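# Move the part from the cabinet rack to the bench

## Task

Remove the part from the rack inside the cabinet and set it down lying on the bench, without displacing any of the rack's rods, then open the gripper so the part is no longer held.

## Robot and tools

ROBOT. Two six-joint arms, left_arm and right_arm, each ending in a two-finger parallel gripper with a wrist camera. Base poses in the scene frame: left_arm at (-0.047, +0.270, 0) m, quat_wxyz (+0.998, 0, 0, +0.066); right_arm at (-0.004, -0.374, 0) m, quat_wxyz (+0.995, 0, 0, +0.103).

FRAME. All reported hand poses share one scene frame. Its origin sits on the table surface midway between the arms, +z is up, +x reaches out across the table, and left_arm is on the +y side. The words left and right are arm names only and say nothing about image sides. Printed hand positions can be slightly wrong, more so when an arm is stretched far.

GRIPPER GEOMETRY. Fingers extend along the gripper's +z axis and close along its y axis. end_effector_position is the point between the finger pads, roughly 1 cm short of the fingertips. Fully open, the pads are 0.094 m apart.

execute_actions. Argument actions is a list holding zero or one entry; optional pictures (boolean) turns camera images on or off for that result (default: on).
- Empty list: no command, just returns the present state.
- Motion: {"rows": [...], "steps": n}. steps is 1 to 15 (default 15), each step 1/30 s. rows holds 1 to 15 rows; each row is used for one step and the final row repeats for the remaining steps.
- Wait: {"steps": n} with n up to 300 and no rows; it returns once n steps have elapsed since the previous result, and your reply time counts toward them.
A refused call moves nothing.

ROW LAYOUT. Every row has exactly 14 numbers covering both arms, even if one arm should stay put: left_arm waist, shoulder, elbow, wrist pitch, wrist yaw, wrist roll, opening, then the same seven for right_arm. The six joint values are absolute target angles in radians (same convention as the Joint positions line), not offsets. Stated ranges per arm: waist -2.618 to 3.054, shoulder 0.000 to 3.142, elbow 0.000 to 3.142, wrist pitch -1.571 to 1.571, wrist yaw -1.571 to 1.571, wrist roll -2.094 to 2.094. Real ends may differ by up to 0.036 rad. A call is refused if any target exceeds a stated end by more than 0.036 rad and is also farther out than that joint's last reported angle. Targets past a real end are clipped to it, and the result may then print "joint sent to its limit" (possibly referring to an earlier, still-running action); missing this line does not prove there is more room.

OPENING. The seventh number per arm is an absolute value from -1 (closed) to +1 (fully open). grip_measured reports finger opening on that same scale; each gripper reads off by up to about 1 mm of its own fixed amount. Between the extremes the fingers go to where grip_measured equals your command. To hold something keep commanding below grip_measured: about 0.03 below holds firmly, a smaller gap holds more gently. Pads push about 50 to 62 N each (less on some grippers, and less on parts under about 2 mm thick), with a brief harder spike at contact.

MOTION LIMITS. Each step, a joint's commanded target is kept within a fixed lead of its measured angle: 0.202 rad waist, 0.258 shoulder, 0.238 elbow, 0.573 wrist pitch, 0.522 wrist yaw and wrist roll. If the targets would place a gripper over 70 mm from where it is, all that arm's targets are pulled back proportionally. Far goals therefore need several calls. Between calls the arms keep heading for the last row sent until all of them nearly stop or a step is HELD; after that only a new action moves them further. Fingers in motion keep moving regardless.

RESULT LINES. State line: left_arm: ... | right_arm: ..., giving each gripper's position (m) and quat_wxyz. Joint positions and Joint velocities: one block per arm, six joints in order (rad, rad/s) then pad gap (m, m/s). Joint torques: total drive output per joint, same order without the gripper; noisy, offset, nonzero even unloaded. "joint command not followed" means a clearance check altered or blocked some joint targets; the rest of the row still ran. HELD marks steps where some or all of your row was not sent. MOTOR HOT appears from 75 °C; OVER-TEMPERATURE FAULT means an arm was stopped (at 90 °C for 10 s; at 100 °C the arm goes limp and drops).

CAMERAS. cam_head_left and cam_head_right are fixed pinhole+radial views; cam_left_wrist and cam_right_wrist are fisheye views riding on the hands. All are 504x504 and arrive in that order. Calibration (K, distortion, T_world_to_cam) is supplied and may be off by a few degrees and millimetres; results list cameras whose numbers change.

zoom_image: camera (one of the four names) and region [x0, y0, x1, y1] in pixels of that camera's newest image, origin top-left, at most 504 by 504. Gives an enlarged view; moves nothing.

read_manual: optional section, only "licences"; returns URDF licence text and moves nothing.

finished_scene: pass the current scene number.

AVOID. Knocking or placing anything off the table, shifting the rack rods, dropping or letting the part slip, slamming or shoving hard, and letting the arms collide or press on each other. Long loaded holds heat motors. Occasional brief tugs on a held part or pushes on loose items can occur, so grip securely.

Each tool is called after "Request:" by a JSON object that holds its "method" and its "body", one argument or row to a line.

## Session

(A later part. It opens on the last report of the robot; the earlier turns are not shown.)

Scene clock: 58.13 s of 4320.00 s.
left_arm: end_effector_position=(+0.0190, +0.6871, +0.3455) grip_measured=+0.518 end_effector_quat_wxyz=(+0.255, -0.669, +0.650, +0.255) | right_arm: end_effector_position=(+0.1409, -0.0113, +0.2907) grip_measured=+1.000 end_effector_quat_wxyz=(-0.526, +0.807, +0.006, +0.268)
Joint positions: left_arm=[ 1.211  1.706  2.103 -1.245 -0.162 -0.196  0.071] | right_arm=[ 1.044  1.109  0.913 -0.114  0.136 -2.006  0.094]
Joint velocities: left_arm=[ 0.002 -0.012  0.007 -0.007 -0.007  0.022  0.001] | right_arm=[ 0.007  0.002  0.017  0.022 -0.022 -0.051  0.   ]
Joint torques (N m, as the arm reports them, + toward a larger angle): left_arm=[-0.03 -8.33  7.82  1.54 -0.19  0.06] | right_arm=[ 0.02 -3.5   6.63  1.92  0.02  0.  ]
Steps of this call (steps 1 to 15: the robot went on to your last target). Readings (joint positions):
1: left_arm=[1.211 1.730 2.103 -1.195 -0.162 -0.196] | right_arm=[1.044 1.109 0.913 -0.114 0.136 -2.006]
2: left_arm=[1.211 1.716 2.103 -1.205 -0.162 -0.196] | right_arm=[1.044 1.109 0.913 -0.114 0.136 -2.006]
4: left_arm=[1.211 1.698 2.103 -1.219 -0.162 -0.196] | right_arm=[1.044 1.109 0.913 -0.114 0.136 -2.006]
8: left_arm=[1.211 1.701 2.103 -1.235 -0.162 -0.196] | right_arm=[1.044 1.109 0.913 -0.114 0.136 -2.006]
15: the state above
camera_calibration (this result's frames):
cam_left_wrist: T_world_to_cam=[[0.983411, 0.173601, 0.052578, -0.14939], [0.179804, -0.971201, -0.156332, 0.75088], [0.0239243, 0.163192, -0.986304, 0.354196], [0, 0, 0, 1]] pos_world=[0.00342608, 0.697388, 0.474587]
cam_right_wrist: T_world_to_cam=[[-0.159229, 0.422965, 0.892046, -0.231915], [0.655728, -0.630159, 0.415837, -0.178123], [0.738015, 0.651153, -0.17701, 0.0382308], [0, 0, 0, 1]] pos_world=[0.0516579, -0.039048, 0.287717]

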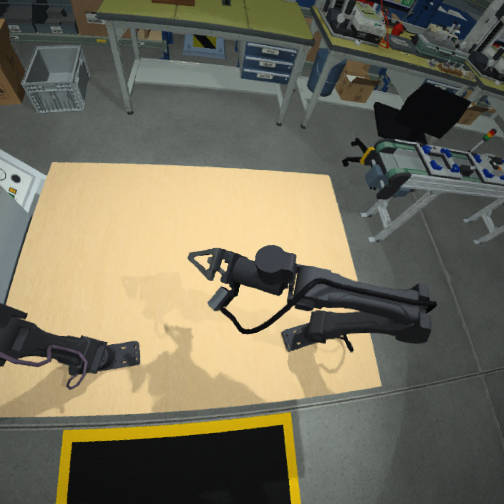

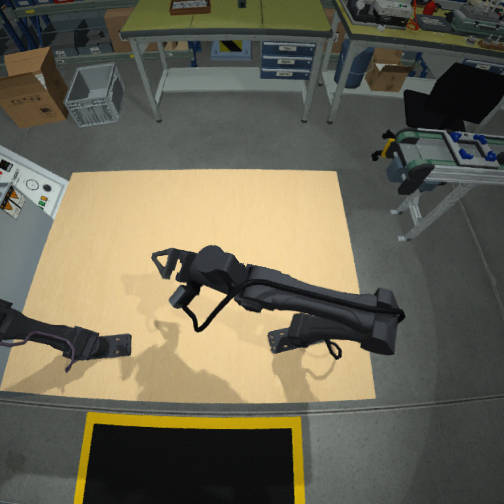

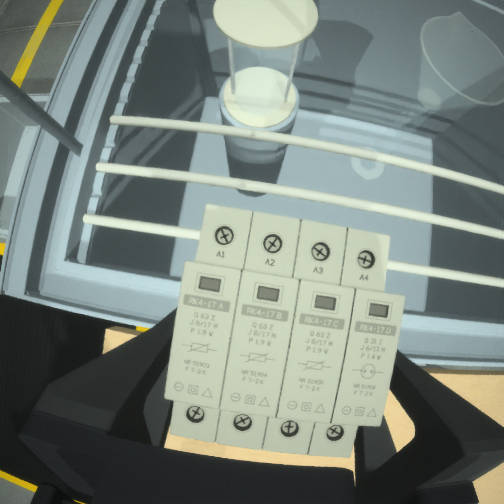

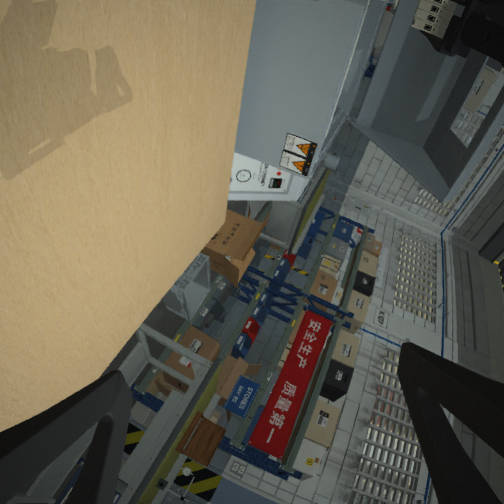

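Request:
{"method": "execute_actions", "body": {
  "actions": [
    {"rows": [[1.19,1.69,2.115,-1.19,-0.174,-0.19,0.45, 1.044,1.109,0.913,-0.114,0.136,-2.006,1],[1.16,1.69,2.115,-1.19,-0.174,-0.19,0.45, 1.044,1.109,0.913,-0.114,0.136,-2.006,1],[1.12,1.69,2.115,-1.19,-0.174,-0.19,0.45, 1.044,1.109,0.913,-0.114,0.136,-2.006,1],[1.07,1.69,2.115,-1.19,-0.174,-0.19,0.45, 1.044,1.109,0.913,-0.114,0.136,-2.006,1],[1.02,1.69,2.115,-1.19,-0.174,-0.19,0.45, 1.044,1.109,0.913,-0.114,0.136,-2.006,1],[0.97,1.69,2.115,-1.19,-0.174,-0.19,0.45, 1.044,1.109,0.913,-0.114,0.136,-2.006,1],[0.92,1.69,2.115,-1.19,-0.174,-0.19,0.45, 1.044,1.109,0.913,-0.114,0.136,-2.006,1],[0.87,1.69,2.115,-1.19,-0.174,-0.19,0.45, 1.044,1.109,0.913,-0.114,0.136,-2.006,1],[0.82,1.69,2.115,-1.19,-0.174,-0.19,0.45, 1.044,1.109,0.913,-0.114,0.136,-2.006,1],[0.77,1.69,2.115,-1.19,-0.174,-0.19,0.45, 1.044,1.109,0.913,-0.114,0.136,-2.006,1],[0.72,1.69,2.115,-1.19,-0.174,-0.19,0.45, 1.044,1.109,0.913,-0.114,0.136,-2.006,1],[0.67,1.69,2.115,-1.19,-0.174,-0.19,0.45, 1.044,1.109,0.913,-0.114,0.136,-2.006,1],[0.62,1.69,2.115,-1.19,-0.174,-0.19,0.45, 1.044,1.109,0.913,-0.114,0.136,-2.006,1],[0.57,1.69,2.115,-1.19,-0.174,-0.19,0.45, 1.044,1.109,0.913,-0.114,0.136,-2.006,1],[0.52,1.69,2.115,-1.19,-0.174,-0.19,0.45, 1.044,1.109,0.913,-0.114,0.136,-2.006,1]], "steps": 15}
  ],
  "pictures": false
}}

Request:
{"method": "execute_actions", "body": {
  "actions": [
    {"rows": [[0.47,1.684,2.083,-1.164,-0.174,-0.19,0.45, 1.044,1.109,0.913,-0.114,0.136,-2.006,1],[0.42,1.678,2.051,-1.139,-0.174,-0.19,0.45, 1.044,1.109,0.913,-0.114,0.136,-2.006,1],[0.37,1.672,2.019,-1.113,-0.174,-0.19,0.45, 1.044,1.109,0.913,-0.114,0.136,-2.006,1],[0.32,1.666,1.987,-1.088,-0.174,-0.19,0.45, 1.044,1.109,0.913,-0.114,0.136,-2.006,1],[0.28,1.660,1.956,-1.062,-0.174,-0.19,0.45, 1.044,1.109,0.913,-0.114,0.136,-2.006,1],[0.24,1.654,1.924,-1.037,-0.174,-0.19,0.45, 1.044,1.109,0.913,-0.114,0.136,-2.006,1],[0.21,1.648,1.892,-1.011,-0.174,-0.19,0.45, 1.044,1.109,0.913,-0.114,0.136,-2.006,1],[0.18,1.642,1.860,-0.986,-0.174,-0.19,0.45, 1.044,1.109,0.913,-0.114,0.136,-2.006,1],[0.16,1.636,1.828,-0.960,-0.174,-0.19,0.45, 1.044,1.109,0.913,-0.114,0.136,-2.006,1],[0.15,1.630,1.796,-0.934,-0.174,-0.19,0.45, 1.044,1.109,0.913,-0.114,0.136,-2.006,1],[0.15,1.624,1.764,-0.909,-0.174,-0.19,0.45, 1.044,1.109,0.913,-0.114,0.136,-2.006,1],[0.15,1.618,1.732,-0.883,-0.174,-0.19,0.45, 1.044,1.109,0.913,-0.114,0.136,-2.006,1],[0.15,1.612,1.700,-0.858,-0.174,-0.19,0.45, 1.044,1.109,0.913,-0.114,0.136,-2.006,1],[0.15,1.606,1.669,-0.832,-0.174,-0.19,0.45, 1.044,1.109,0.913,-0.114,0.136,-2.006,1],[0.15,1.600,1.637,-0.807,-0.174,-0.19,0.45, 1.044,1.109,0.913,-0.114,0.136,-2.006,1]], "steps": 15}
  ],
  "pictures": false
}}

Request:
{"method": "execute_actions", "body": {
  "actions": [
    {"rows": [[0.15,1.594,1.605,-0.781,-0.174,-0.19,0.45, 1.044,1.109,0.913,-0.114,0.136,-2.006,1],[0.15,1.588,1.573,-0.755,-0.174,-0.19,0.45, 1.044,1.109,0.913,-0.114,0.136,-2.006,1],[0.15,1.582,1.541,-0.730,-0.174,-0.19,0.45, 1.044,1.109,0.913,-0.114,0.136,-2.006,1],[0.15,1.576,1.509,-0.704,-0.174,-0.19,0.45, 1.044,1.109,0.913,-0.114,0.136,-2.006,1],[0.15,1.570,1.477,-0.679,-0.174,-0.19,0.45, 1.044,1.109,0.913,-0.114,0.136,-2.006,1],[0.15,1.564,1.445,-0.653,-0.174,-0.19,0.45, 1.044,1.109,0.913,-0.114,0.136,-2.006,1],[0.15,1.558,1.413,-0.628,-0.174,-0.19,0.45, 1.044,1.109,0.913,-0.114,0.136,-2.006,1],[0.15,1.552,1.382,-0.602,-0.174,-0.19,0.45, 1.044,1.109,0.913,-0.114,0.136,-2.006,1],[0.15,1.546,1.350,-0.577,-0.174,-0.19,0.45, 1.044,1.109,0.913,-0.114,0.136,-2.006,1],[0.15,1.540,1.318,-0.551,-0.174,-0.19,0.45, 1.044,1.109,0.913,-0.114,0.136,-2.006,1],[0.15,1.534,1.286,-0.525,-0.174,-0.19,0.45, 1.044,1.109,0.913,-0.114,0.136,-2.006,1],[0.15,1.528,1.254,-0.500,-0.174,-0.19,0.45, 1.044,1.109,0.913,-0.114,0.136,-2.006,1],[0.15,1.522,1.222,-0.474,-0.174,-0.19,0.45, 1.044,1.109,0.913,-0.114,0.136,-2.006,1],[0.15,1.516,1.190,-0.449,-0.174,-0.19,0.45, 1.044,1.109,0.913,-0.114,0.136,-2.006,1],[0.15,1.510,1.158,-0.423,-0.174,-0.19,0.45, 1.044,1.109,0.913,-0.114,0.136,-2.006,1]], "steps": 15}
  ],
  "pictures": false
}}

Request:
{"method": "execute_actions", "body": {
  "actions": [
    {"rows": [[0.15,1.504,1.126,-0.398,-0.174,-0.19,0.45, 1.044,1.109,0.913,-0.114,0.136,-2.006,1],[0.15,1.498,1.095,-0.372,-0.174,-0.19,0.45, 1.044,1.109,0.913,-0.114,0.136,-2.006,1],[0.15,1.492,1.063,-0.347,-0.174,-0.19,0.45, 1.044,1.109,0.913,-0.114,0.136,-2.006,1],[0.15,1.486,1.031,-0.321,-0.174,-0.19,0.45, 1.044,1.109,0.913,-0.114,0.136,-2.006,1],[0.15,1.480,0.999,-0.295,-0.174,-0.19,0.45, 1.044,1.109,0.913,-0.114,0.136,-2.006,1],[0.15,1.474,0.967,-0.270,-0.174,-0.19,0.45, 1.044,1.109,0.913,-0.114,0.136,-2.006,1],[0.15,1.468,0.935,-0.244,-0.174,-0.19,0.45, 1.044,1.109,0.913,-0.114,0.136,-2.006,1],[0.15,1.462,0.903,-0.219,-0.174,-0.19,0.45, 1.044,1.109,0.913,-0.114,0.136,-2.006,1],[0.15,1.456,0.871,-0.193,-0.174,-0.19,0.45, 1.044,1.109,0.913,-0.114,0.136,-2.006,1],[0.15,1.450,0.839,-0.168,-0.174,-0.19,0.45, 1.044,1.109,0.913,-0.114,0.136,-2.006,1],[0.15,1.444,0.808,-0.142,-0.174,-0.19,0.45, 1.044,1.109,0.913,-0.114,0.136,-2.006,1],[0.15,1.438,0.776,-0.116,-0.174,-0.19,0.45, 1.044,1.109,0.913,-0.114,0.136,-2.006,1],[0.15,1.432,0.744,-0.091,-0.174,-0.19,0.45, 1.044,1.109,0.913,-0.114,0.136,-2.006,1],[0.15,1.426,0.712,-0.065,-0.174,-0.19,0.45, 1.044,1.109,0.913,-0.114,0.136,-2.006,1],[0.15,1.420,0.680,-0.040,-0.174,-0.19,0.45, 1.044,1.109,0.913,-0.114,0.136,-2.006,1]], "steps": 15}
  ],
  "pictures": false
}}

Request:
{"method": "execute_actions", "body": {
  "actions": [
    {"steps": 20}
  ],
  "pictures": false
}}

Scene clock: 75.20 s of 4320.00 s.
left_arm: end_effector_position=(+0.2474, +0.5775, +0.3428) grip_measured=+0.518 end_effector_quat_wxyz=(+0.317, -0.445, +0.821, +0.168) | right_arm: end_effector_position=(+0.1409, -0.0113, +0.2907) grip_measured=+1.000 end_effector_quat_wxyz=(-0.526, +0.807, +0.006, +0.268)
Joint positions: left_arm=[ 0.603  1.716  2.103 -1.239 -0.166 -0.195  0.071] | right_arm=[ 1.044  1.109  0.913 -0.114  0.136 -2.006  0.094]
Joint velocities: left_arm=[-1.355 -0.032 -0.007 -0.007  0.007 -0.081  0.   ] | right_arm=[-0.012  0.002  0.007 -0.051  0.037  0.022  0.   ]
Joint torques (N m, as the arm reports them, + toward a larger angle): left_arm=[-0.04 -9.12  7.72  1.48 -0.16  0.05] | right_arm=[ 0.03 -3.48  6.6   1.92  0.02  0.01]
Steps of this call (steps 1 to 15: the robot went on to your last target; steps 16 to 90: nothing new was sent; then 13.57 s passed at rest; steps 91 to 105: all 15 steps of this action). Readings (joint positions):
91: left_arm=[1.210 1.706 2.103 -1.246 -0.162 -0.196] | right_arm=[1.044 1.109 0.913 -0.114 0.136 -2.006]
92: left_arm=[1.205 1.706 2.103 -1.246 -0.164 -0.196] | right_arm=[1.044 1.109 0.913 -0.114 0.136 -2.006]
94: left_arm=[1.170 1.706 2.103 -1.246 -0.179 -0.196] | right_arm=[1.044 1.109 0.913 -0.114 0.136 -2.006]
98: left_arm=[0.984 1.707 2.103 -1.246 -0.190 -0.196] | right_arm=[1.044 1.109 0.913 -0.114 0.136 -2.006]
105: the state above

Scene clock: 75.70 s of 4320.00 s.
left_arm: end_effector_position=(+0.3610, +0.4096, +0.2470) grip_measured=+0.518 end_effector_quat_wxyz=(+0.303, -0.239, +0.919, +0.078) | right_arm: end_effector_position=(+0.1409, -0.0113, +0.2907) grip_measured=+1.000 end_effector_quat_wxyz=(-0.526, +0.807, +0.006, +0.268)
Joint positions: left_arm=[ 0.137  1.657  1.68  -0.97  -0.14  -0.193  0.071] | right_arm=[ 1.044  1.109  0.913 -0.114  0.136 -2.006  0.094]
Joint velocities: left_arm=[ 0.042 -0.173 -0.896  0.637 -0.081 -0.051  0.001] | right_arm=[-0.012 -0.007 -0.012 -0.022 -0.037  0.037  0.   ]
Joint torques (N m, as the arm reports them, + toward a larger angle): left_arm=[  0.62 -10.73   8.97   1.53  -0.26   0.03] | right_arm=[ 0.06 -3.5   6.6   1.91  0.01  0.01]
Steps of this call (steps 1 to 15: all 15 steps of this action). Readings (joint positions):
1: left_arm=[0.554 1.716 2.099 -1.235 -0.165 -0.195] | right_arm=[1.044 1.109 0.913 -0.114 0.136 -2.006]
2: left_arm=[0.506 1.713 2.088 -1.225 -0.165 -0.195] | right_arm=[1.044 1.109 0.913 -0.114 0.136 -2.006]
4: left_arm=[0.409 1.703 2.044 -1.190 -0.165 -0.195] | right_arm=[1.044 1.109 0.913 -0.114 0.136 -2.006]
8: left_arm=[0.233 1.687 1.916 -1.113 -0.159 -0.195] | right_arm=[1.044 1.109 0.913 -0.114 0.136 -2.006]
15: the state above

Scene clock: 76.20 s of 4320.00 s.
left_arm: end_effector_position=(+0.3429, +0.4076, +0.1553) grip_measured=+0.518 end_effector_quat_wxyz=(+0.306, -0.241, +0.917, +0.083) | right_arm: end_effector_position=(+0.1409, -0.0113, +0.2907) grip_measured=+1.000 end_effector_quat_wxyz=(-0.526, +0.807, +0.006, +0.268)
Joint positions: left_arm=[ 0.14   1.558  1.207 -0.59  -0.149 -0.193  0.071] | right_arm=[ 1.044  1.109  0.913 -0.114  0.136 -2.006  0.094]
Joint velocities: left_arm=[ 0.002 -0.154 -0.921  0.696  0.037 -0.007  0.001] | right_arm=[-0.007  0.002  0.002  0.022 -0.051  0.022  0.   ]
Joint torques (N m, as the arm reports them, + toward a larger angle): left_arm=[ 0.7  -9.58  8.73  1.44 -0.28  0.03] | right_arm=[ 0.01 -3.49  6.63  1.91  0.02  0.01]
Steps of this call (steps 1 to 15: all 15 steps of this action). Readings (joint positions):
1: left_arm=[0.138 1.650 1.648 -0.947 -0.142 -0.193] | right_arm=[1.044 1.109 0.913 -0.114 0.136 -2.006]
2: left_arm=[0.139 1.642 1.617 -0.924 -0.145 -0.193] | right_arm=[1.044 1.109 0.913 -0.114 0.136 -2.006]
4: left_arm=[0.140 1.627 1.555 -0.874 -0.147 -0.193] | right_arm=[1.044 1.109 0.913 -0.114 0.136 -2.006]
8: left_arm=[0.140 1.598 1.431 -0.770 -0.149 -0.193] | right_arm=[1.044 1.109 0.913 -0.114 0.136 -2.006]
15: the state above

Scene clock: 76.70 s of 4320.00 s.
left_arm: end_effector_position=(+0.2912, +0.3932, +0.0618) grip_measured=+0.518 end_effector_quat_wxyz=(+0.304, -0.241, +0.918, +0.083) | right_arm: end_effector_position=(+0.1409, -0.0113, +0.2907) grip_measured=+1.000 end_effector_quat_wxyz=(-0.526, +0.807, +0.006, +0.268)
Joint positions: left_arm=[ 0.14   1.465  0.731 -0.21  -0.149 -0.193  0.071] | right_arm=[ 1.044  1.109  0.913 -0.114  0.136 -2.006  0.094]
Joint velocities: left_arm=[-0.012 -0.188 -0.911  0.725 -0.007 -0.007  0.   ] | right_arm=[-0.007 -0.007  0.002  0.037 -0.051  0.022  0.   ]
Joint torques (N m, as the arm reports them, + toward a larger angle): left_arm=[ 0.69 -7.76  7.56  1.44 -0.28  0.01] | right_arm=[ 0.05 -3.49  6.63  1.92  0.    0.01]
Steps of this call (steps 1 to 15: all 15 steps of this action). Readings (joint positions):
1: left_arm=[0.140 1.553 1.175 -0.565 -0.149 -0.193] | right_arm=[1.044 1.109 0.913 -0.114 0.136 -2.006]
2: left_arm=[0.140 1.547 1.142 -0.540 -0.149 -0.193] | right_arm=[1.044 1.109 0.913 -0.114 0.136 -2.006]
4: left_arm=[0.140 1.535 1.079 -0.490 -0.149 -0.193] | right_arm=[1.044 1.109 0.913 -0.114 0.136 -2.006]
8: left_arm=[0.140 1.509 0.952 -0.389 -0.149 -0.193] | right_arm=[1.044 1.109 0.913 -0.114 0.136 -2.006]
15: the state above

Scene clock: 77.37 s of 4320.00 s.
left_arm: end_effector_position=(+0.2921, +0.3935, +0.0588) grip_measured=+0.518 end_effector_quat_wxyz=(+0.329, -0.242, +0.909, +0.083) | right_arm: end_effector_position=(+0.1409, -0.0113, +0.2907) grip_measured=+1.000 end_effector_quat_wxyz=(-0.526, +0.807, +0.006, +0.268)
Joint positions: left_arm=[ 0.14   1.453  0.671 -0.11  -0.149 -0.195  0.071] | right_arm=[ 1.044  1.109  0.913 -0.114  0.136 -2.006  0.094]
Joint velocities: left_arm=[-0.017 -0.012  0.012 -0.007  0.037  0.022  0.   ] | right_arm=[-0.002 -0.007 -0.027 -0.007  0.081 -0.051  0.   ]
Joint torques (N m, as the arm reports them, + toward a larger angle): left_arm=[ 0.68 -7.55  7.88  1.64 -0.28  0.04] | right_arm=[ 0.03 -3.49  6.64  1.91  0.01  0.01]
Steps of this call (steps 1 to 20: the robot went on to your last target). Readings (joint positions):
1: left_arm=[0.140 1.460 0.704 -0.191 -0.149 -0.193] | right_arm=[1.044 1.109 0.913 -0.114 0.136 -2.006]
2: left_arm=[0.140 1.458 0.686 -0.183 -0.149 -0.193] | right_arm=[1.044 1.109 0.913 -0.114 0.136 -2.006]
4: left_arm=[0.140 1.454 0.671 -0.164 -0.149 -0.195] | right_arm=[1.044 1.109 0.913 -0.114 0.136 -2.006]
8: left_arm=[0.140 1.453 0.671 -0.127 -0.149 -0.195] | right_arm=[1.044 1.109 0.913 -0.114 0.136 -2.006]
20: the state above

Request:
{"method": "execute_actions", "body": {
  "actions": [
    {"rows": [[0.15,1.450,0.676,-0.030,-0.174,-0.19,0.45, 1.044,1.109,0.913,-0.114,0.136,-2.006,1],[0.15,1.455,0.672,-0.021,-0.174,-0.19,0.45, 1.044,1.109,0.913,-0.114,0.136,-2.006,1],[0.15,1.460,0.667,-0.011,-0.174,-0.19,0.45, 1.044,1.109,0.913,-0.114,0.136,-2.006,1],[0.15,1.465,0.663,-0.001,-0.174,-0.19,0.45, 1.044,1.109,0.913,-0.114,0.136,-2.006,1],[0.15,1.470,0.659,0.008,-0.174,-0.19,0.45, 1.044,1.109,0.913,-0.114,0.136,-2.006,1],[0.15,1.475,0.655,0.018,-0.174,-0.19,0.45, 1.044,1.109,0.913,-0.114,0.136,-2.006,1],[0.15,1.480,0.651,0.028,-0.174,-0.19,0.45, 1.044,1.109,0.913,-0.114,0.136,-2.006,1],[0.15,1.485,0.646,0.037,-0.174,-0.19,0.45, 1.044,1.109,0.913,-0.114,0.136,-2.006,1],[0.15,1.490,0.642,0.047,-0.174,-0.19,0.45, 1.044,1.109,0.913,-0.114,0.136,-2.006,1],[0.15,1.495,0.638,0.057,-0.174,-0.19,0.45, 1.044,1.109,0.913,-0.114,0.136,-2.006,1],[0.15,1.500,0.634,0.066,-0.174,-0.19,0.45, 1.044,1.109,0.913,-0.114,0.136,-2.006,1],[0.15,1.505,0.630,0.076,-0.174,-0.19,0.45, 1.044,1.109,0.913,-0.114,0.136,-2.006,1],[0.15,1.510,0.625,0.086,-0.174,-0.19,0.45, 1.044,1.109,0.913,-0.114,0.136,-2.006,1],[0.15,1.515,0.621,0.095,-0.174,-0.19,0.45, 1.044,1.109,0.913,-0.114,0.136,-2.006,1],[0.15,1.520,0.617,0.105,-0.174,-0.19,0.45, 1.044,1.109,0.913,-0.114,0.136,-2.006,1]], "steps": 15}
  ],
  "pictures": false
}}

Request:
{"method": "execute_actions", "body": {
  "actions": [
    {"steps": 15}
  ],
  "pictures": false
}}

Scene clock: 83.03 s of 4320.00 s.
left_arm: end_effector_position=(+0.2986, +0.3971, +0.0463) grip_measured=+0.518 end_effector_quat_wxyz=(+0.342, -0.242, +0.904, +0.089) | right_arm: end_effector_position=(+0.1409, -0.0113, +0.2907) grip_measured=+1.000 end_effector_quat_wxyz=(-0.526, +0.807, +0.006, +0.268)
Joint positions: left_arm=[ 0.14   1.507  0.636  0.007 -0.159 -0.192  0.071] | right_arm=[ 1.044  1.109  0.913 -0.114  0.136 -2.006  0.094]
Joint velocities: left_arm=[ 0.012  0.056 -0.09   0.315 -0.125 -0.022 -0.001] | right_arm=[-0.017 -0.007 -0.002  0.037 -0.022 -0.037  0.   ]
Joint torques (N m, as the arm reports them, + toward a larger angle): left_arm=[ 0.69 -4.79  5.3   1.47 -0.11 -0.04] | right_arm=[ 0.05 -3.51  6.64  1.91  0.01  0.  ]
Steps of this call (steps 1 to 15: the robot went on to your last target; steps 16 to 90: nothing new was sent; then 2.17 s passed at rest; steps 91 to 105: all 15 steps of this action). Readings (joint positions):
91: left_arm=[0.140 1.453 0.671 -0.110 -0.149 -0.195] | right_arm=[1.044 1.109 0.913 -0.114 0.136 -2.006]
92: left_arm=[0.140 1.454 0.671 -0.107 -0.149 -0.195] | right_arm=[1.044 1.109 0.913 -0.114 0.136 -2.006]
94: left_arm=[0.140 1.462 0.671 -0.096 -0.150 -0.195] | right_arm=[1.044 1.109 0.913 -0.114 0.136 -2.006]
98: left_arm=[0.140 1.483 0.661 -0.060 -0.150 -0.195] | right_arm=[1.044 1.109 0.913 -0.114 0.136 -2.006]
105: the state above

Scene clock: 83.53 s of 4320.00 s.
left_arm: end_effector_position=(+0.3031, +0.3995, +0.0479) grip_measured=+0.518 end_effector_quat_wxyz=(+0.354, -0.242, +0.899, +0.092) | right_arm: end_effector_position=(+0.1409, -0.0113, +0.2907) grip_measured=+1.000 end_effector_quat_wxyz=(-0.526, +0.807, +0.006, +0.268)
Joint positions: left_arm=[ 0.14   1.516  0.63   0.049 -0.165 -0.19   0.071] | right_arm=[ 1.044  1.109  0.913 -0.114  0.136 -2.006  0.094]
Joint velocities: left_arm=[ 0.002  0.002  0.017 -0.066 -0.022  0.066  0.   ] | right_arm=[-0.022  0.002  0.012 -0.007 -0.051 -0.022  0.   ]
Joint torques (N m, as the arm reports them, + toward a larger angle): left_arm=[ 0.7  -5.12  5.64  1.55 -0.15 -0.02] | right_arm=[ 0.04 -3.51  6.61  1.92  0.01  0.01]
Steps of this call (steps 1 to 15: the robot went on to your last target). Readings (joint positions):
1: left_arm=[0.140 1.509 0.635 0.017 -0.161 -0.191] | right_arm=[1.044 1.109 0.913 -0.114 0.136 -2.006]
2: left_arm=[0.140 1.511 0.635 0.025 -0.163 -0.190] | right_arm=[1.044 1.109 0.913 -0.114 0.136 -2.006]
4: left_arm=[0.140 1.514 0.633 0.036 -0.164 -0.190] | right_arm=[1.044 1.109 0.913 -0.114 0.136 -2.006]
8: left_arm=[0.140 1.515 0.631 0.045 -0.165 -0.190] | right_arm=[1.044 1.109 0.913 -0.114 0.136 -2.006]
15: the state above

Request:
{"method": "execute_actions", "body": {
  "actions": [
    {"rows": [[0.15,1.520,0.625,0.09,-0.174,-0.19,0.45, 1.044,1.109,0.913,-0.114,0.136,-2.006,1],[0.15,1.520,0.625,0.075,-0.174,-0.19,0.45, 1.044,1.109,0.913,-0.114,0.136,-2.006,1],[0.15,1.520,0.625,0.06,-0.174,-0.19,0.45, 1.044,1.109,0.913,-0.114,0.136,-2.006,1],[0.15,1.520,0.625,0.045,-0.174,-0.19,0.45, 1.044,1.109,0.913,-0.114,0.136,-2.006,1]], "steps": 15}
  ]
}}

Scene clock: 87.93 s of 4320.00 s.
left_arm: end_effector_position=(+0.3027, +0.3994, +0.0476) grip_measured=+0.518 end_effector_quat_wxyz=(+0.353, -0.242, +0.899, +0.092) | right_arm: end_effector_position=(+0.1409, -0.0113, +0.2907) grip_measured=+1.000 end_effector_quat_wxyz=(-0.526, +0.807, +0.006, +0.268)
Joint positions: left_arm=[ 0.14   1.516  0.63   0.047 -0.165 -0.189  0.071] | right_arm=[ 1.044  1.109  0.913 -0.114  0.136 -2.006  0.094]
Joint velocities: left_arm=[ 0.002 -0.002 -0.007  0.007  0.007 -0.022  0.   ] | right_arm=[ 0.002  0.012  0.017  0.022  0.007 -0.066  0.   ]
Joint torques (N m, as the arm reports them, + toward a larger angle): left_arm=[ 0.67 -5.16  6.34  1.09 -0.15 -0.02] | right_arm=[ 0.01 -3.48  6.63  1.93  0.01  0.01]
Steps of this call (steps 1 to 15: the robot went on to your last target; steps 16 to 90: nothing new was sent; then 0.90 s passed at rest; steps 91 to 105: all 15 steps of this action). Readings (joint positions):
91: left_arm=[0.140 1.516 0.630 0.049 -0.165 -0.190] | right_arm=[1.044 1.109 0.913 -0.114 0.136 -2.006]
92: left_arm=[0.140 1.516 0.630 0.049 -0.165 -0.190] | right_arm=[1.044 1.109 0.913 -0.114 0.136 -2.006]
94: left_arm=[0.140 1.516 0.630 0.048 -0.165 -0.189] | right_arm=[1.044 1.109 0.913 -0.114 0.136 -2.006]
98: left_arm=[0.140 1.516 0.630 0.047 -0.165 -0.189] | right_arm=[1.044 1.109 0.913 -0.114 0.136 -2.006]
105: the state above
camera_calibration (this result's frames):
cam_left_wrist: T_world_to_cam=[[0.621295, -0.782002, 0.0496479, 0.128641], [-0.766713, -0.619776, -0.167418, 0.520589], [0.161692, 0.0659503, -0.984635, 0.0975735], [0, 0, 0, 1]] pos_world=[0.303442, 0.416812, 0.176844]
cam_right_wrist: T_world_to_cam=[[-0.159229, 0.422965, 0.892046, -0.231915], [0.655728, -0.630159, 0.415837, -0.178123], [0.738015, 0.651153, -0.17701, 0.0382308], [0, 0, 0, 1]] pos_world=[0.0516579, -0.039048, 0.287717]

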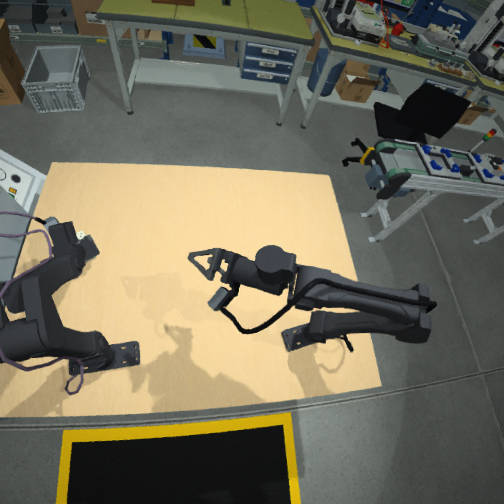

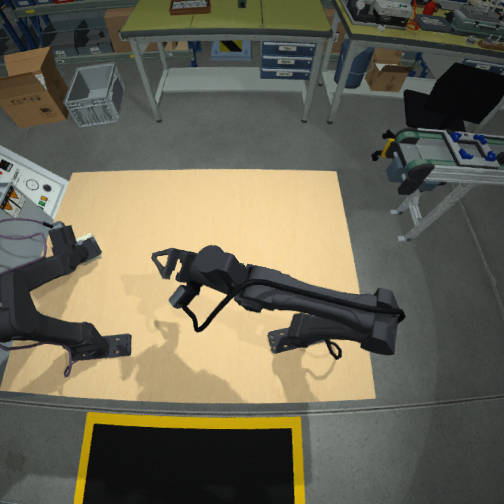

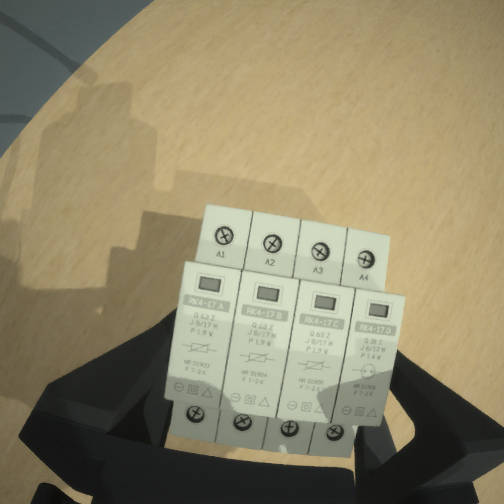

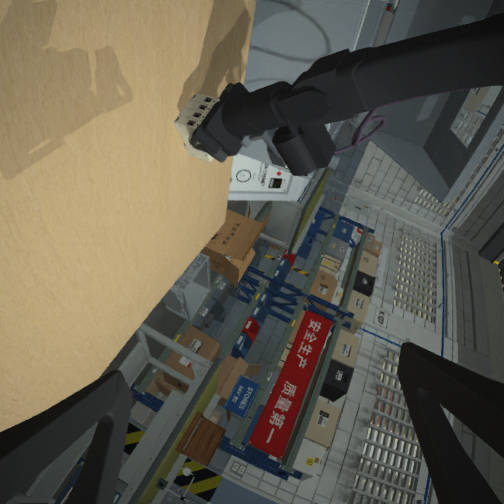

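Request:
{"method": "execute_actions", "body": {
  "actions": [
    {"rows": [[0.15,1.516,0.63,0.047,-0.174,-0.19,1, 1.044,1.109,0.913,-0.114,0.136,-2.006,1]], "steps": 15}
  ],
  "pictures": false
}}

Request:
{"method": "execute_actions", "body": {
  "actions": [
    {"rows": [[0.15,1.506,0.65,0.02,-0.174,-0.19,1, 1.044,1.109,0.913,-0.114,0.136,-2.006,1],[0.15,1.496,0.67,-0.01,-0.174,-0.19,1, 1.044,1.109,0.913,-0.114,0.136,-2.006,1],[0.15,1.486,0.69,-0.04,-0.174,-0.19,1, 1.044,1.109,0.913,-0.114,0.136,-2.006,1],[0.15,1.476,0.71,-0.07,-0.174,-0.19,1, 1.044,1.109,0.913,-0.114,0.136,-2.006,1],[0.15,1.466,0.73,-0.10,-0.174,-0.19,1, 1.044,1.109,0.913,-0.114,0.136,-2.006,1],[0.15,1.456,0.75,-0.13,-0.174,-0.19,1, 1.044,1.109,0.913,-0.114,0.136,-2.006,1],[0.15,1.446,0.77,-0.16,-0.174,-0.19,1, 1.044,1.109,0.913,-0.114,0.136,-2.006,1],[0.15,1.436,0.79,-0.19,-0.174,-0.19,1, 1.044,1.109,0.913,-0.114,0.136,-2.006,1],[0.15,1.426,0.81,-0.22,-0.174,-0.19,1, 1.044,1.109,0.913,-0.114,0.136,-2.006,1],[0.15,1.416,0.83,-0.25,-0.174,-0.19,1, 1.044,1.109,0.913,-0.114,0.136,-2.006,1],[0.15,1.406,0.85,-0.28,-0.174,-0.19,1, 1.044,1.109,0.913,-0.114,0.136,-2.006,1],[0.15,1.396,0.87,-0.31,-0.174,-0.19,1, 1.044,1.109,0.913,-0.114,0.136,-2.006,1],[0.15,1.386,0.89,-0.34,-0.174,-0.19,1, 1.044,1.109,0.913,-0.114,0.136,-2.006,1],[0.15,1.376,0.91,-0.37,-0.174,-0.19,1, 1.044,1.109,0.913,-0.114,0.136,-2.006,1],[0.15,1.366,0.93,-0.40,-0.174,-0.19,1, 1.044,1.109,0.913,-0.114,0.136,-2.006,1]], "steps": 15}
  ],
  "pictures": false
}}

Request:
{"method": "execute_actions", "body": {
  "actions": [
    {"steps": 15}
  ]
}}

Scene clock: 92.83 s of 4320.00 s.
left_arm: end_effector_position=(+0.3028, +0.3994, +0.0476) grip_measured=+1.000 end_effector_quat_wxyz=(+0.354, -0.242, +0.899, +0.092) | right_arm: end_effector_position=(+0.1409, -0.0113, +0.2907) grip_measured=+1.000 end_effector_quat_wxyz=(-0.526, +0.807, +0.006, +0.268)
Joint positions: left_arm=[ 0.14   1.516  0.63   0.048 -0.165 -0.189  0.094] | right_arm=[ 1.044  1.109  0.913 -0.114  0.136 -2.006  0.094]
Joint velocities: left_arm=[-0.002 -0.002 -0.007 -0.007 -0.081  0.022  0.   ] | right_arm=[-0.017 -0.002 -0.022 -0.022  0.007 -0.037  0.   ]
Joint torques (N m, as the arm reports them, + toward a larger angle): left_arm=[ 0.69 -5.44  6.77  1.11 -0.15 -0.04] | right_arm=[ 0.03 -3.5   6.64  1.92  0.01  0.02]
Steps of this call (steps 1 to 15: the robot went on to your last target; steps 16 to 90: nothing new was sent; then 1.40 s passed at rest; steps 91 to 105: all 15 steps of this action). Readings (joint positions):
91: left_arm=[0.140 1.516 0.630 0.047 -0.165 -0.189] | right_arm=[1.044 1.109 0.913 -0.114 0.136 -2.006]
92: left_arm=[0.140 1.516 0.630 0.048 -0.165 -0.189] | right_arm=[1.044 1.109 0.913 -0.114 0.136 -2.006]
94: left_arm=[0.140 1.516 0.630 0.048 -0.165 -0.189] | right_arm=[1.044 1.109 0.913 -0.114 0.136 -2.006]
98: left_arm=[0.140 1.516 0.630 0.048 -0.165 -0.189] | right_arm=[1.044 1.109 0.913 -0.114 0.136 -2.006]
105: the state above

Scene clock: 93.33 s of 4320.00 s.
left_arm: end_effector_position=(+0.3206, +0.4044, +0.1332) grip_measured=+1.000 end_effector_quat_wxyz=(+0.377, -0.241, +0.889, +0.092) | right_arm: end_effector_position=(+0.1409, -0.0113, +0.2907) grip_measured=+1.000 end_effector_quat_wxyz=(-0.526, +0.807, +0.006, +0.268)
Joint positions: left_arm=[ 0.14   1.397  0.871 -0.261 -0.165 -0.189  0.094] | right_arm=[ 1.044  1.109  0.913 -0.114  0.136 -2.006  0.094]
Joint velocities: left_arm=[ 0.007 -0.266  0.564 -0.784  0.022 -0.066  0.   ] | right_arm=[-0.002  0.002  0.007  0.007 -0.007 -0.007  0.   ]
Joint torques (N m, as the arm reports them, + toward a larger angle): left_arm=[ 0.67 -6.49 10.08  0.99 -0.15 -0.03] | right_arm=[ 0.05 -3.47  6.67  1.91  0.01  0.01]
Steps of this call (steps 1 to 15: all 15 steps of this action). Readings (joint positions):
1: left_arm=[0.140 1.516 0.630 0.046 -0.165 -0.189] | right_arm=[1.044 1.109 0.913 -0.114 0.136 -2.006]
2: left_arm=[0.140 1.516 0.632 0.040 -0.165 -0.189] | right_arm=[1.044 1.109 0.913 -0.114 0.136 -2.006]
4: left_arm=[0.140 1.512 0.646 0.004 -0.165 -0.189] | right_arm=[1.044 1.109 0.913 -0.114 0.136 -2.006]
8: left_arm=[0.140 1.477 0.717 -0.091 -0.165 -0.189] | right_arm=[1.044 1.109 0.913 -0.114 0.136 -2.006]
15: the state above

Scene clock: 93.83 s of 4320.00 s.
left_arm: end_effector_position=(+0.3090, +0.4012, +0.1390) grip_measured=+1.000 end_effector_quat_wxyz=(+0.353, -0.242, +0.899, +0.092) | right_arm: end_effector_position=(+0.1409, -0.0113, +0.2907) grip_measured=+1.000 end_effector_quat_wxyz=(-0.526, +0.807, +0.006, +0.268)
Joint positions: left_arm=[ 0.14   1.372  0.911 -0.38  -0.165 -0.189  0.094] | right_arm=[ 1.044  1.109  0.913 -0.114  0.136 -2.006  0.094]
Joint velocities: left_arm=[ 0.002  0.002  0.017 -0.007 -0.007  0.037  0.   ] | right_arm=[ 0.002 -0.012  0.002 -0.081  0.007  0.037  0.   ]
Joint torques (N m, as the arm reports them, + toward a larger angle): left_arm=[ 0.67 -5.52  9.64  0.96 -0.15 -0.02] | right_arm=[ 0.04 -3.49  6.61  1.92  0.02  0.01]
Steps of this call (steps 1 to 15: the robot went on to your last target). Readings (joint positions):
1: left_arm=[0.140 1.388 0.888 -0.283 -0.165 -0.189] | right_arm=[1.044 1.109 0.913 -0.114 0.136 -2.006]
2: left_arm=[0.140 1.380 0.900 -0.297 -0.165 -0.189] | right_arm=[1.044 1.109 0.913 -0.114 0.136 -2.006]
4: left_arm=[0.140 1.372 0.911 -0.318 -0.165 -0.189] | right_arm=[1.044 1.109 0.913 -0.114 0.136 -2.006]
8: left_arm=[0.140 1.372 0.911 -0.357 -0.165 -0.189] | right_arm=[1.044 1.109 0.913 -0.114 0.136 -2.006]
15: the state above
camera_calibration (this result's frames):
cam_left_wrist: T_world_to_cam=[[0.621385, -0.781977, 0.0489086, 0.121635], [-0.767019, -0.619862, -0.165691, 0.5417], [0.159883, 0.0654441, -0.984964, 0.18729], [0, 0, 0, 1]] pos_world=[0.309967, 0.418638, 0.268279]
cam_right_wrist: T_world_to_cam=[[-0.159229, 0.422965, 0.892046, -0.231915], [0.655728, -0.630159, 0.415837, -0.178123], [0.738015, 0.651153, -0.17701, 0.0382308], [0, 0, 0, 1]] pos_world=[0.0516579, -0.039048, 0.287717]

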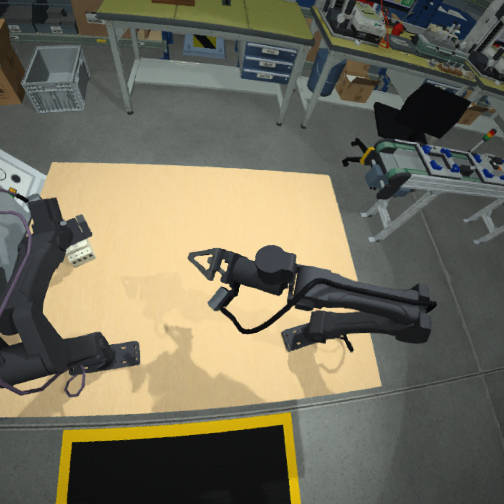

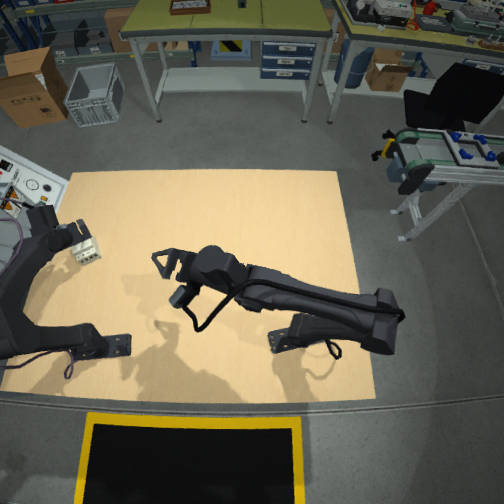

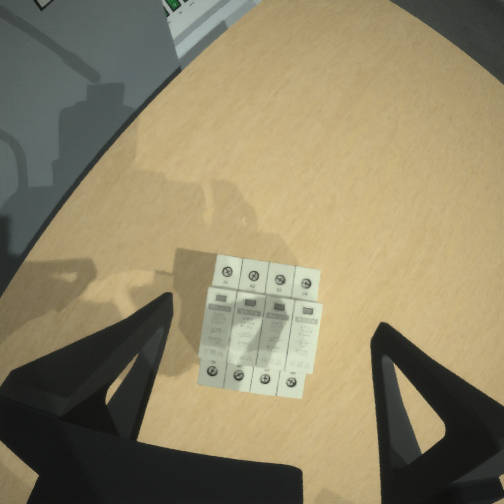

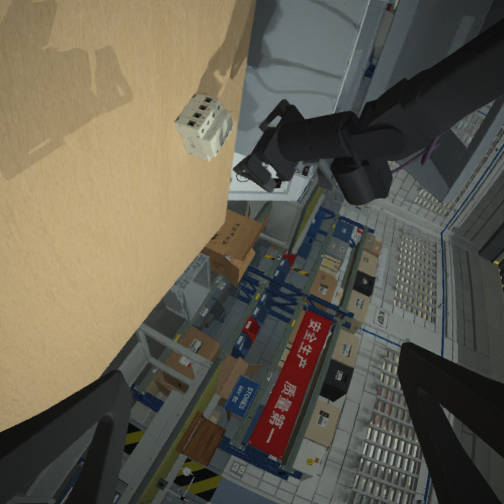

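Request:
{"method": "finished_scene", "body": {
  "scene": 2
}}

The scene is finished: the task was done.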